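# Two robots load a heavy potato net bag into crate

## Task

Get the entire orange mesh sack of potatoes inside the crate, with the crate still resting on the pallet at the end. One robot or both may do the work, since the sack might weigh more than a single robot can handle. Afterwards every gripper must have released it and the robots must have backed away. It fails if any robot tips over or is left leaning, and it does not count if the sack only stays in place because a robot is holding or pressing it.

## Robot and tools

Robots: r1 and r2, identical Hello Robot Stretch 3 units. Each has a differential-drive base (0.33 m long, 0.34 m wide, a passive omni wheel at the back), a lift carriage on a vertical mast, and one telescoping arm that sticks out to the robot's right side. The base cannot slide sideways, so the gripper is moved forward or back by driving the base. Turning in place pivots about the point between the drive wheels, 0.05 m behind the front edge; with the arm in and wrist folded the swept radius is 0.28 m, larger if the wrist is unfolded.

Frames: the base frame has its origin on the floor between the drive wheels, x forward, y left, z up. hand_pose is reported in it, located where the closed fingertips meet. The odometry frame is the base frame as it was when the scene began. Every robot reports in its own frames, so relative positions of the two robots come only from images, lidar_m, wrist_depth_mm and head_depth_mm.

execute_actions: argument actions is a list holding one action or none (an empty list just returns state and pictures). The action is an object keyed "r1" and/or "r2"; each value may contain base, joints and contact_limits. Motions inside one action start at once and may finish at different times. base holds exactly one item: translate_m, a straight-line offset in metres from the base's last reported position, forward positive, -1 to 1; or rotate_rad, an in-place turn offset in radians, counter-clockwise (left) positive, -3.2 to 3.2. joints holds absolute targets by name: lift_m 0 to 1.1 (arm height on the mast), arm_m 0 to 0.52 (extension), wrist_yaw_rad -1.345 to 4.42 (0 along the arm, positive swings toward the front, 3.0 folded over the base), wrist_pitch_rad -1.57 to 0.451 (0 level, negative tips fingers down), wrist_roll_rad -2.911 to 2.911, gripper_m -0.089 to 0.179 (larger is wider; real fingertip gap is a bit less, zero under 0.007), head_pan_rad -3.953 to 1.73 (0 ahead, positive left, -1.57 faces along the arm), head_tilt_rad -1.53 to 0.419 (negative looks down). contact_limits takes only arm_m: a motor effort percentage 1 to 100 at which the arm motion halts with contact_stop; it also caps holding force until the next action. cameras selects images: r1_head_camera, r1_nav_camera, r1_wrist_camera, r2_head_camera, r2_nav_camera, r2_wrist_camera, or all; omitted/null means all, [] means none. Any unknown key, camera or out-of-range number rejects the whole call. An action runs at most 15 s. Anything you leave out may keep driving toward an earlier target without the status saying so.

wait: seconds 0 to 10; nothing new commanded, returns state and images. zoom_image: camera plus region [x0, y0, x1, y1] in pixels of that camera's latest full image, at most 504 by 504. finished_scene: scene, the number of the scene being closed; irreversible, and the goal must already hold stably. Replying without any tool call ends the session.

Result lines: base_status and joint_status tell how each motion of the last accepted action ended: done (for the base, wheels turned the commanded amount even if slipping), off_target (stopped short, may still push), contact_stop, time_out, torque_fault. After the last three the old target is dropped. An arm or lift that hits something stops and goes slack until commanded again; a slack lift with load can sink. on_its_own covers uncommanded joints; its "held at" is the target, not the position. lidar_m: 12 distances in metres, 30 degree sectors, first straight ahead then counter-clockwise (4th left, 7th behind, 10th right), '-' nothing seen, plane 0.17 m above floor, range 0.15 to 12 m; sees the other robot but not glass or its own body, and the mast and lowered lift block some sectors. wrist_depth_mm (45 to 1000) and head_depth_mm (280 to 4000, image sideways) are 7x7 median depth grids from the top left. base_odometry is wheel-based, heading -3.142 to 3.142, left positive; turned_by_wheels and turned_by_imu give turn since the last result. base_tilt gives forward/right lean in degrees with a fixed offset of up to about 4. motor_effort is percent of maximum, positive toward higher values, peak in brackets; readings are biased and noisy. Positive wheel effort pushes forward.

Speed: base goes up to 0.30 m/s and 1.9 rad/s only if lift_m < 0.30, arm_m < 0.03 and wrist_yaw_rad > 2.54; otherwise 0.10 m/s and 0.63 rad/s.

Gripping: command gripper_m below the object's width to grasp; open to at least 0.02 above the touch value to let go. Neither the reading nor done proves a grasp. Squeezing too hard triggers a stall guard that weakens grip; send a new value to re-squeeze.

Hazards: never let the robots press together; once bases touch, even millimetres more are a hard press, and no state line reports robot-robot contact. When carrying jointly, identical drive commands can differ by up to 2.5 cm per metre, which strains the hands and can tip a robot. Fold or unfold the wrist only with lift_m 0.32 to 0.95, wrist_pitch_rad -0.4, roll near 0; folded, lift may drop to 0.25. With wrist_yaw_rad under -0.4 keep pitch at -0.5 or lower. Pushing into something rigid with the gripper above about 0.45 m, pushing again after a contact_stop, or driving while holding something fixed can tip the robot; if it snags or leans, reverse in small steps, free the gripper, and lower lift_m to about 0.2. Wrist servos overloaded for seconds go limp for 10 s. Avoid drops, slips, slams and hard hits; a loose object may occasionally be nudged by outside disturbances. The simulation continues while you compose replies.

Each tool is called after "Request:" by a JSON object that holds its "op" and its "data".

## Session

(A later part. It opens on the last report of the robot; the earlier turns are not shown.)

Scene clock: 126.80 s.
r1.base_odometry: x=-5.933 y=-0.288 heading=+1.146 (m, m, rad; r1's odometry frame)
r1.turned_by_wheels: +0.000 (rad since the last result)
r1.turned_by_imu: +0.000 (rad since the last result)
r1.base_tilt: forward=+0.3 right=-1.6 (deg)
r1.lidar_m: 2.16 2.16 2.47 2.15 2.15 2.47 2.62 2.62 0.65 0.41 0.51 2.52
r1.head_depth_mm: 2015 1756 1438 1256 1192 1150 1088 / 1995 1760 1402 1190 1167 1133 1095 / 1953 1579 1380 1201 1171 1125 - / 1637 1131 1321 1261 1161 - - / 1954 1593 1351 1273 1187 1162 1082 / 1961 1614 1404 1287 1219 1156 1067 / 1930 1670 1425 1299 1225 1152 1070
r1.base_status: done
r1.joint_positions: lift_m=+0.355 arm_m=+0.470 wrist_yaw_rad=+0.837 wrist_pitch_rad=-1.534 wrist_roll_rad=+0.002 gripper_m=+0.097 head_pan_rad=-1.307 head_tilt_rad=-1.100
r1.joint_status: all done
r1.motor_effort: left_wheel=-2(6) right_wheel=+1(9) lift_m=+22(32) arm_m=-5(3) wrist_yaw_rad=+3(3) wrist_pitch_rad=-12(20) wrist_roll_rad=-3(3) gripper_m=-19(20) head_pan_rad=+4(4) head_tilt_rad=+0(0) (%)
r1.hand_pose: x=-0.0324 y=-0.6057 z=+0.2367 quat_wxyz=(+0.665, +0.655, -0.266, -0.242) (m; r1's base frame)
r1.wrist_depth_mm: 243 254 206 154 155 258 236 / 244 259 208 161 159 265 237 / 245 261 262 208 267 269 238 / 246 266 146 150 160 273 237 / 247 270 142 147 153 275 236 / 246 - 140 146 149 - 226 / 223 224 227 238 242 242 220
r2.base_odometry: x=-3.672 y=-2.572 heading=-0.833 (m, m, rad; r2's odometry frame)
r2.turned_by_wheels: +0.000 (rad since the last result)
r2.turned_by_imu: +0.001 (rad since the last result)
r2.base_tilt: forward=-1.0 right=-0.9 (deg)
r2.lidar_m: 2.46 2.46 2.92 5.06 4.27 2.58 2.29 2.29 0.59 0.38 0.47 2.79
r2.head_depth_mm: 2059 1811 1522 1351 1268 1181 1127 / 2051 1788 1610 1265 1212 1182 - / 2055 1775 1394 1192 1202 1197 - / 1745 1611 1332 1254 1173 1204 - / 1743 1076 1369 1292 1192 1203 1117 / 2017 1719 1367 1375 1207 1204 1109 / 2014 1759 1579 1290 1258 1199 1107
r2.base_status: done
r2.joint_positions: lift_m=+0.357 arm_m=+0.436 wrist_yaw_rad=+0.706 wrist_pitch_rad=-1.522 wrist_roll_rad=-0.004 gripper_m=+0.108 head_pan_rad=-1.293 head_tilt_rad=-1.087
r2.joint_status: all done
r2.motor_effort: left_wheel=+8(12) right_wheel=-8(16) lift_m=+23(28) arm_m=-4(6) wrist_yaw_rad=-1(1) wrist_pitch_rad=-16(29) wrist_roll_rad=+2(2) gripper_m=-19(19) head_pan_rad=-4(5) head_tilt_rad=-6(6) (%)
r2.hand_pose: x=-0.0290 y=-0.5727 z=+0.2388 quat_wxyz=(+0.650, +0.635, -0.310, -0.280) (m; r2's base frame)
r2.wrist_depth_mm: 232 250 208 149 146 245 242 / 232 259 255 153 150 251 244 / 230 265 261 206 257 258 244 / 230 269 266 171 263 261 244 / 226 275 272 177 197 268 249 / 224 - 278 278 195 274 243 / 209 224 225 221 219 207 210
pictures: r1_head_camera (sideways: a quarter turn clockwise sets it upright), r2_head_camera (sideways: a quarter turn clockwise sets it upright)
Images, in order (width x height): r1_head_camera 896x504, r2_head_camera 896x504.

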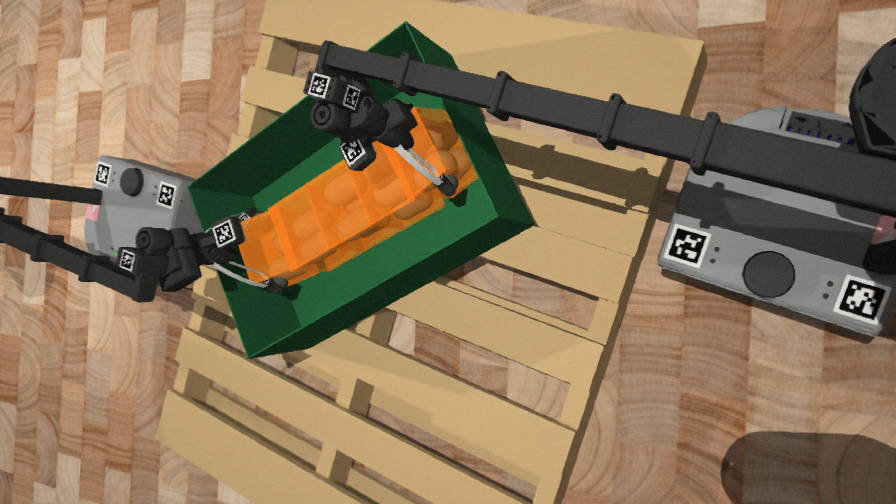

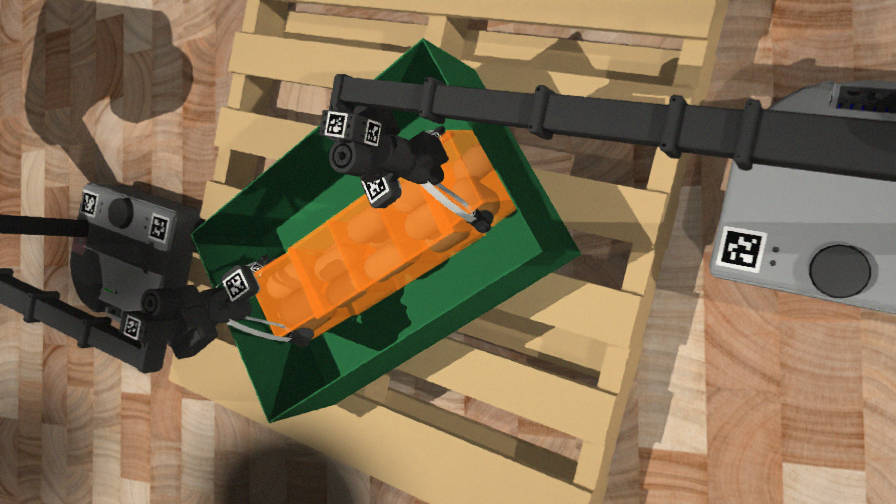

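Release, lift, and clear.

Request:
{"op": "execute_actions", "data": {"actions": [{"r1":{"joints":{"gripper_m":0.179}},"r2":{"joints":{"gripper_m":0.179}}}], "cameras": []}}

Request:
{"op": "execute_actions", "data": {"actions": [{"r1":{"joints":{"lift_m":0.51}},"r2":{"joints":{"lift_m":0.51}}}], "cameras": ["r1_wrist_camera","r2_wrist_camera"]}}

Request:
{"op": "execute_actions", "data": {"actions": [{"r1":{"base":{"translate_m":-0.45},"joints":{"arm_m":0.0,"lift_m":0.55,"head_pan_rad":-1.0,"head_tilt_rad":-0.9}},"r2":{"base":{"translate_m":-0.45},"joints":{"arm_m":0.0,"lift_m":0.55,"head_pan_rad":-1.0,"head_tilt_rad":-0.9}}}], "cameras": ["r1_head_camera","r2_head_camera"]}}

Scene clock: 129.07 s.
r1.base_odometry: x=-5.933 y=-0.288 heading=+1.146 (m, m, rad; r1's odometry frame)
r1.turned_by_wheels: +0.000 (rad since the last result)
r1.turned_by_imu: +0.000 (rad since the last result)
r1.base_tilt: forward=+0.3 right=-1.5 (deg)
r1.lidar_m: 2.15 2.15 2.47 2.15 2.15 2.46 2.62 2.62 0.65 0.41 0.51 2.52
r1.head_depth_mm: 2014 1761 1435 1255 1190 1149 1085 / 2012 1752 1403 1195 1167 1134 1095 / 1959 1575 1374 1195 1164 1123 - / 1638 1128 1338 1255 1164 - - / 1969 1587 1345 1271 1192 1159 1086 / 1950 1613 1407 1288 1212 1158 1073 / 1961 1681 1418 1300 1220 1157 1070
r1.base_status: not commanded
r1.joint_positions: lift_m=+0.355 arm_m=+0.470 wrist_yaw_rad=+0.837 wrist_pitch_rad=-1.563 wrist_roll_rad=+0.001 gripper_m=+0.179 head_pan_rad=-1.307 head_tilt_rad=-1.099
r1.joint_status: all done
r1.motor_effort: left_wheel=-3(5) right_wheel=+2(5) lift_m=+24(24) arm_m=-3(5) wrist_yaw_rad=+4(3) wrist_pitch_rad=-2(12) wrist_roll_rad=-3(3) gripper_m=+0(94) head_pan_rad=+3(3) head_tilt_rad=-1(1) (%)
r1.hand_pose: x=-0.0380 y=-0.6006 z=+0.2372 quat_wxyz=(+0.661, +0.659, -0.256, -0.251) (m; r1's base frame)
r1.wrist_depth_mm: 246 251 202 152 153 259 238 / 244 256 211 164 162 264 238 / 247 263 260 223 267 268 237 / 247 266 156 160 269 274 235 / 247 270 159 163 273 277 235 / 225 275 264 177 283 284 216 / - 216 222 223 226 226 217
r2.base_odometry: x=-3.672 y=-2.572 heading=-0.833 (m, m, rad; r2's odometry frame)
r2.turned_by_wheels: +0.000 (rad since the last result)
r2.turned_by_imu: +0.000 (rad since the last result)
r2.base_tilt: forward=-1.3 right=-0.9 (deg)
r2.lidar_m: 2.46 2.47 2.92 5.06 4.30 2.58 2.29 2.29 0.59 0.38 0.47 2.78
r2.head_depth_mm: 2041 1806 1526 1359 1276 1175 1123 / 2037 1804 1610 1261 1203 1182 - / 2050 1766 1396 1201 1206 1194 - / 1743 1615 1372 1263 1171 1207 - / 1753 1078 1367 1293 1200 1203 1109 / 2021 1711 1362 1353 1208 1190 1109 / 2025 1772 1586 1286 1260 1201 1111
r2.base_status: not commanded
r2.joint_positions: lift_m=+0.357 arm_m=+0.436 wrist_yaw_rad=+0.706 wrist_pitch_rad=-1.533 wrist_roll_rad=-0.004 gripper_m=+0.179 head_pan_rad=-1.293 head_tilt_rad=-1.087
r2.joint_status: all done
r2.motor_effort: left_wheel=+2(7) right_wheel=-2(8) lift_m=+26(26) arm_m=-4(4) wrist_yaw_rad=-1(1) wrist_pitch_rad=-9(16) wrist_roll_rad=+2(2) gripper_m=+3(85) head_pan_rad=-6(5) head_tilt_rad=-6(6) (%)
r2.hand_pose: x=-0.0310 y=-0.5704 z=+0.2388 quat_wxyz=(+0.648, +0.637, -0.307, -0.283) (m; r2's base frame)
r2.wrist_depth_mm: 235 251 198 147 144 242 240 / 233 256 202 154 150 250 242 / 231 261 259 259 257 256 243 / 229 272 266 168 259 264 248 / 228 275 274 193 200 269 248 / 217 277 278 266 249 274 226 / - 215 218 215 211 207 -
pictures: none
No camera images: the call's "cameras" was empty. Leave "cameras" out to get every camera's image.

Scene clock: 131.30 s.
r1.base_odometry: x=-5.933 y=-0.288 heading=+1.146 (m, m, rad; r1's odometry frame)
r1.turned_by_wheels: +0.000 (rad since the last result)
r1.turned_by_imu: +0.000 (rad since the last result)
r1.base_tilt: forward=+0.4 right=-1.6 (deg)
r1.lidar_m: 2.16 2.15 2.48 2.15 2.15 2.47 2.62 2.62 0.65 0.41 0.51 2.52
r1.head_depth_mm: 2011 1784 1436 1280 1192 1145 1088 / 2013 1753 - 1283 1278 - 1083 / 1949 1560 1374 1195 1165 1114 - / 917 1373 1349 1260 1159 - - / 1930 1652 1348 1273 1189 1159 1086 / 1953 1615 1407 1285 1217 1152 1071 / 1946 1685 1415 1300 1217 1156 1067
r1.base_status: not commanded
r1.joint_positions: lift_m=+0.510 arm_m=+0.470 wrist_yaw_rad=+0.837 wrist_pitch_rad=-1.564 wrist_roll_rad=+0.001 gripper_m=+0.179 head_pan_rad=-1.307 head_tilt_rad=-1.099
r1.joint_status: all done
r1.motor_effort: left_wheel=-3(3) right_wheel=+3(3) lift_m=+27(24) arm_m=-3(3) wrist_yaw_rad=+3(2) wrist_pitch_rad=-2(2) wrist_roll_rad=-3(3) gripper_m=+0(1) head_pan_rad=+3(4) head_tilt_rad=+0(0) (%)
r1.hand_pose: x=-0.0381 y=-0.6005 z=+0.3920 quat_wxyz=(+0.661, +0.659, -0.256, -0.252) (m; r1's base frame)
r1.wrist_depth_mm: 244 353 400 314 401 355 261 / 253 356 406 307 420 355 262 / 254 354 415 325 418 349 274 / 260 359 427 314 428 347 275 / 266 384 425 388 437 371 573 / 441 297 299 302 305 309 591 / - 454 457 459 462 597 617
r2.base_odometry: x=-3.672 y=-2.572 heading=-0.833 (m, m, rad; r2's odometry frame)
r2.turned_by_wheels: +0.000 (rad since the last result)
r2.turned_by_imu: +0.001 (rad since the last result)
r2.base_tilt: forward=-1.1 right=-0.8 (deg)
r2.lidar_m: 2.46 2.47 2.91 5.05 4.28 2.59 2.29 2.29 0.59 0.38 0.47 2.79
r2.head_depth_mm: 2050 1806 1583 1364 1260 1172 1119 / 2064 1833 - 1289 1264 - - / 2058 1767 1395 1219 1204 1198 - / 1742 1423 1371 1264 1176 1205 - / 921 1332 1366 1294 1197 1203 1112 / 1969 1735 1363 1356 1214 1202 1105 / 2005 1770 1580 1286 1254 1196 1109
r2.base_status: not commanded
r2.joint_positions: lift_m=+0.510 arm_m=+0.436 wrist_yaw_rad=+0.706 wrist_pitch_rad=-1.542 wrist_roll_rad=-0.004 gripper_m=+0.179 head_pan_rad=-1.293 head_tilt_rad=-1.087
r2.joint_status: all done
r2.motor_effort: left_wheel=+3(5) right_wheel=-3(4) lift_m=+31(36) arm_m=-4(4) wrist_yaw_rad=-1(1) wrist_pitch_rad=-4(9) wrist_roll_rad=+1(2) gripper_m=+1(3) head_pan_rad=-6(5) head_tilt_rad=-5(6) (%)
r2.hand_pose: x=-0.0325 y=-0.5686 z=+0.3916 quat_wxyz=(+0.647, +0.638, -0.304, -0.286) (m; r2's base frame)
r2.wrist_depth_mm: 247 330 393 336 387 371 242 / 249 328 405 300 392 374 245 / 254 323 416 369 407 376 246 / 424 321 423 360 415 380 262 / 563 341 432 386 408 363 262 / 602 287 286 280 274 270 448 / 607 596 483 464 597 456 -
pictures: r1_wrist_camera, r2_wrist_camera
Images, in order (width x height): r1_wrist_camera 644x364, r2_wrist_camera 644x364.

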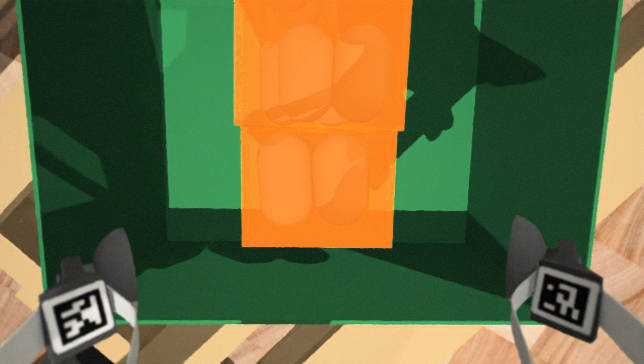

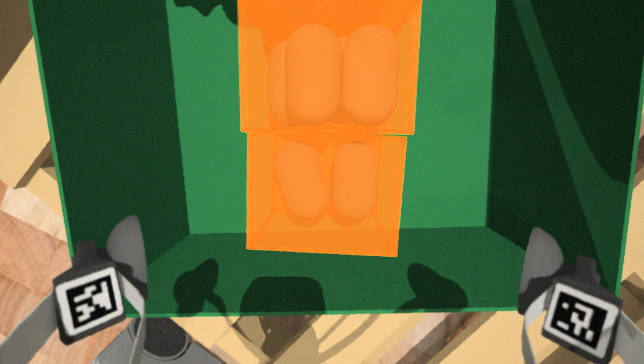

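Scene clock: 136.87 s.
r1.base_odometry: x=-6.119 y=-0.698 heading=+1.146 (m, m, rad; r1's odometry frame)
r1.turned_by_wheels: +0.000 (rad since the last result)
r1.turned_by_imu: -0.002 (rad since the last result)
r1.base_tilt: forward=+0.5 right=-1.6 (deg)
r1.lidar_m: 2.59 2.59 2.37 2.02 2.02 2.32 2.18 2.18 2.50 4.26 0.64 0.64
r1.head_depth_mm: 3066 2341 1919 1559 1393 1229 1132 / 2998 2340 1896 1480 1353 1218 - / 3000 2303 1882 1379 1247 1194 - / 2930 2281 1581 1347 1260 1114 1109 / 2578 1973 1570 1380 1212 1144 1077 / 2881 2244 1678 1452 1264 1178 1076 / 2868 2226 1695 1465 1275 1194 1069
r1.base_status: done
r1.joint_positions: lift_m=+0.550 arm_m=+0.000 wrist_yaw_rad=+0.839 wrist_pitch_rad=-1.565 wrist_roll_rad=-0.001 gripper_m=+0.179 head_pan_rad=-1.007 head_tilt_rad=-0.902
r1.joint_status: all done
r1.motor_effort: left_wheel=-2(8) right_wheel=+2(3) lift_m=+27(26) arm_m=-4(3) wrist_yaw_rad=+1(2) wrist_pitch_rad=-2(2) wrist_roll_rad=-1(3) gripper_m=+0(1) head_pan_rad=+3(28) head_tilt_rad=+2(23) (%)
r1.hand_pose: x=-0.0383 y=-0.1304 z=+0.4321 quat_wxyz=(+0.661, +0.660, -0.254, -0.251) (m; r1's base frame)
r1.wrist_depth_mm: 549 552 556 449 569 568 571 / 558 569 570 582 579 581 585 / 572 581 579 587 594 600 601 / 580 581 595 - 593 606 605 / 594 599 - - 618 619 618 / 592 - - - 620 624 633 / - 630 - - 643 643 650
r2.base_odometry: x=-3.975 y=-2.239 heading=-0.833 (m, m, rad; r2's odometry frame)
r2.turned_by_wheels: +0.000 (rad since the last result)
r2.turned_by_imu: +0.002 (rad since the last result)
r2.base_tilt: forward=-0.9 right=-0.8 (deg)
r2.lidar_m: 2.90 2.91 3.42 4.97 3.45 2.09 1.85 1.85 2.20 3.70 0.62 0.62
r2.head_depth_mm: 2938 2340 1927 1534 1310 1143 1113 / 2930 2323 1929 1559 1339 1249 1059 / 2924 2317 1932 1537 1359 1162 1087 / 2893 2314 1775 1430 1244 1205 1108 / 2705 2087 1586 1359 1238 1159 1139 / 2689 2047 1586 1430 1228 1195 1134 / 2861 2280 1900 1527 1353 1238 1126
r2.base_status: done
r2.joint_positions: lift_m=+0.550 arm_m=+0.000 wrist_yaw_rad=+0.706 wrist_pitch_rad=-1.544 wrist_roll_rad=-0.004 gripper_m=+0.179 head_pan_rad=-1.007 head_tilt_rad=-0.902
r2.joint_status: all done
r2.motor_effort: left_wheel=+3(5) right_wheel=-2(8) lift_m=+31(32) arm_m=-4(5) wrist_yaw_rad=-1(0) wrist_pitch_rad=-4(4) wrist_roll_rad=+1(1) gripper_m=+0(1) head_pan_rad=+5(36) head_tilt_rad=+1(17) (%)
r2.hand_pose: x=-0.0327 y=-0.1324 z=+0.4317 quat_wxyz=(+0.647, +0.638, -0.303, -0.287) (m; r2's base frame)
r2.wrist_depth_mm: 562 559 562 430 543 428 423 / 573 564 561 555 459 433 549 / 588 583 572 568 448 453 571 / 599 601 590 - 575 574 580 / 611 614 - - 584 593 588 / 635 640 - - 623 617 599 / 666 660 - - 649 635 -
pictures: r1_head_camera (sideways: a quarter turn clockwise sets it upright), r2_head_camera (sideways: a quarter turn clockwise sets it upright)
Images, in order (width x height): r1_head_camera 896x504, r2_head_camera 896x504.

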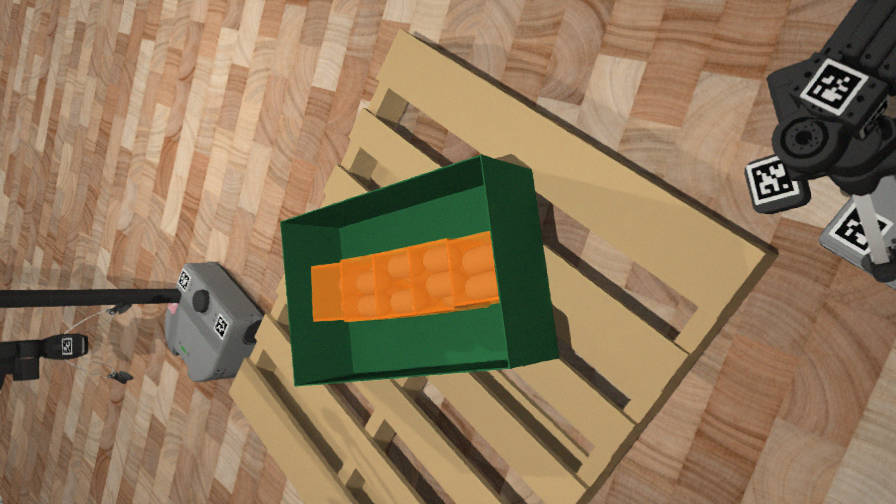

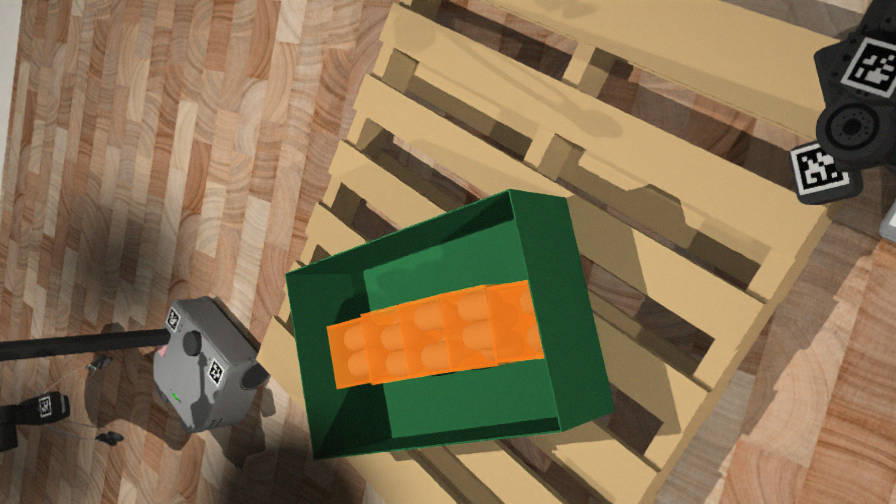

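Request:
{"op": "execute_actions", "data": {"actions": []}}

Scene clock: 138.03 s.
r1.base_odometry: x=-6.119 y=-0.698 heading=+1.146 (m, m, rad; r1's odometry frame)
r1.turned_by_wheels: +0.000 (rad since the last result)
r1.turned_by_imu: +0.000 (rad since the last result)
r1.base_tilt: forward=+0.3 right=-1.6 (deg)
r1.lidar_m: 2.59 2.59 2.37 2.03 2.02 2.33 2.18 2.18 2.50 4.28 0.64 0.64
r1.head_depth_mm: 3039 2338 1897 1557 1387 1225 1127 / 2998 2326 1890 1480 1354 1218 - / 2990 2315 1877 1384 1246 1195 - / 2931 2293 1569 1343 1263 1110 1107 / 2584 1984 1559 1387 1211 1144 1076 / 2869 2234 1666 1453 1263 1175 1072 / 2862 2227 1703 1468 1279 1195 1068
r1.base_status: done
r1.joint_positions: lift_m=+0.550 arm_m=+0.000 wrist_yaw_rad=+0.839 wrist_pitch_rad=-1.565 wrist_roll_rad=-0.001 gripper_m=+0.179 head_pan_rad=-1.007 head_tilt_rad=-0.902
r1.joint_status: all done
r1.motor_effort: left_wheel=-2(8) right_wheel=+3(3) lift_m=+27(26) arm_m=-3(3) wrist_yaw_rad=+1(2) wrist_pitch_rad=-2(2) wrist_roll_rad=-2(3) gripper_m=+1(1) head_pan_rad=+4(28) head_tilt_rad=+1(23) (%)
r1.hand_pose: x=-0.0383 y=-0.1304 z=+0.4321 quat_wxyz=(+0.661, +0.660, -0.254, -0.251) (m; r1's base frame)
r1.wrist_depth_mm: 561 554 558 447 563 571 571 / 562 561 568 574 578 585 575 / 568 579 584 589 589 593 597 / 582 591 595 - 595 606 610 / 593 590 - - 610 620 623 / 597 - - - 627 632 632 / - 631 - - 647 650 646
r2.base_odometry: x=-3.975 y=-2.239 heading=-0.833 (m, m, rad; r2's odometry frame)
r2.turned_by_wheels: +0.000 (rad since the last result)
r2.turned_by_imu: +0.000 (rad since the last result)
r2.base_tilt: forward=-1.2 right=-0.9 (deg)
r2.lidar_m: 2.90 2.90 3.42 4.97 3.46 2.09 1.85 1.85 2.19 3.72 0.62 0.62
r2.head_depth_mm: 2938 2342 1941 1545 1318 1141 1109 / 2925 2315 1924 1552 1336 1247 1059 / 2944 2319 1914 1543 1359 1159 1090 / 2923 2312 1774 1442 1245 1204 1105 / 2737 2095 1570 1354 1239 1159 1136 / 2733 2054 1586 1444 1223 1196 1135 / 2885 2313 1903 1523 1346 1233 1127
r2.base_status: done
r2.joint_positions: lift_m=+0.550 arm_m=+0.000 wrist_yaw_rad=+0.706 wrist_pitch_rad=-1.544 wrist_roll_rad=-0.004 gripper_m=+0.179 head_pan_rad=-1.007 head_tilt_rad=-0.902
r2.joint_status: all done
r2.motor_effort: left_wheel=+3(5) right_wheel=-2(8) lift_m=+32(32) arm_m=-4(5) wrist_yaw_rad=-1(0) wrist_pitch_rad=-4(4) wrist_roll_rad=+2(1) gripper_m=+1(1) head_pan_rad=+4(36) head_tilt_rad=+2(17) (%)
r2.hand_pose: x=-0.0327 y=-0.1324 z=+0.4317 quat_wxyz=(+0.647, +0.638, -0.303, -0.287) (m; r2's base frame)
r2.wrist_depth_mm: 566 548 557 435 534 424 426 / 579 569 564 556 448 441 555 / 589 584 575 575 449 452 565 / 587 592 599 - 576 575 574 / 612 614 - - 597 597 595 / 638 642 - - 611 618 604 / 663 663 - - 638 626 -
pictures: r1_head_camera (sideways: a quarter turn clockwise sets it upright), r1_nav_camera (sideways: a quarter turn counterclockwise sets it upright), r1_wrist_camera, r2_head_camera (sideways: a quarter turn clockwise sets it upright), r2_nav_camera (sideways: a quarter turn counterclockwise sets it upright), r2_wrist_camera
Images, in order (width x height): r1_head_camera 896x504, r1_nav_camera 672x504, r1_wrist_camera 644x364, r2_head_camera 896x504, r2_nav_camera 672x504, r2_wrist_camera 644x364.

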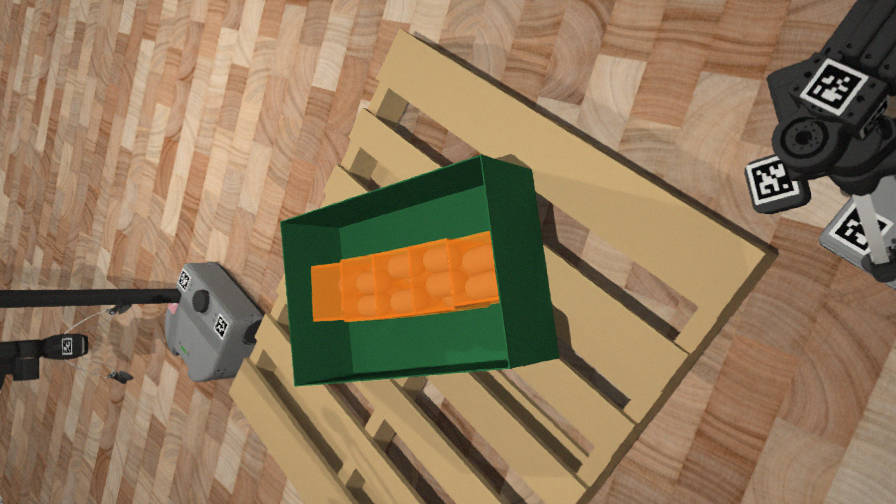

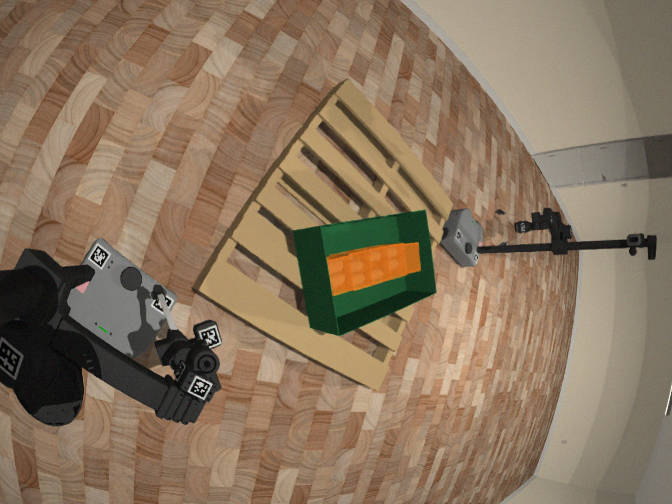

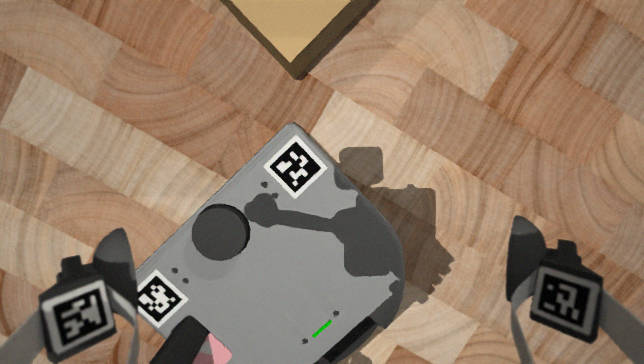

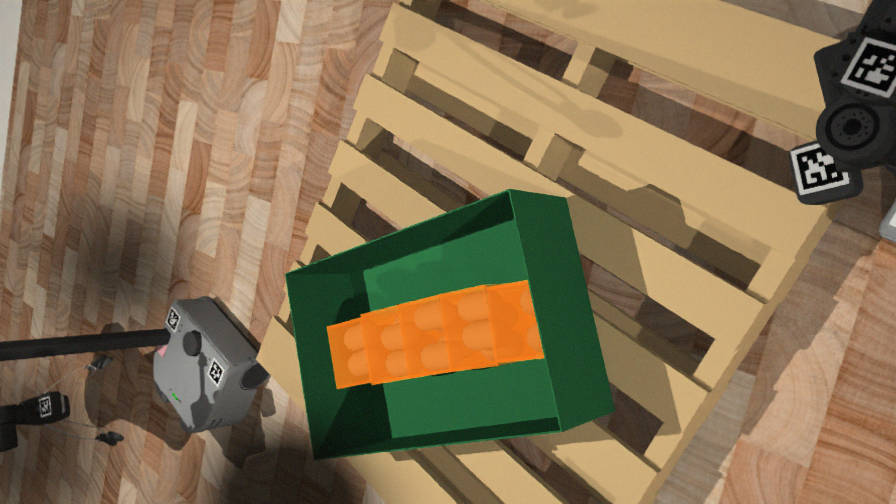

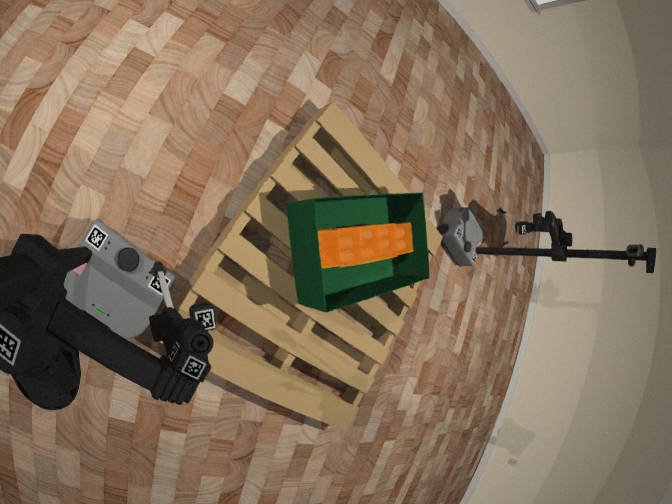

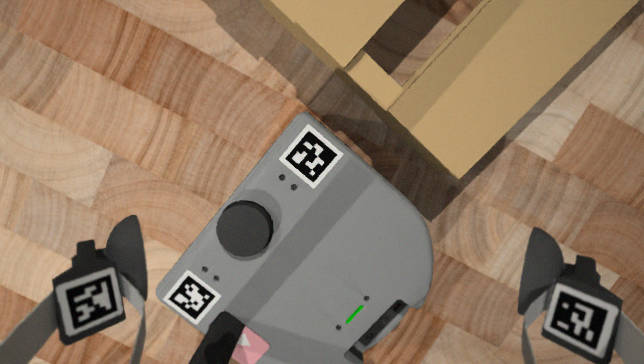

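Request:
{"op": "finished_scene", "data": {"scene": 2}}

The scene is finished: the task was done.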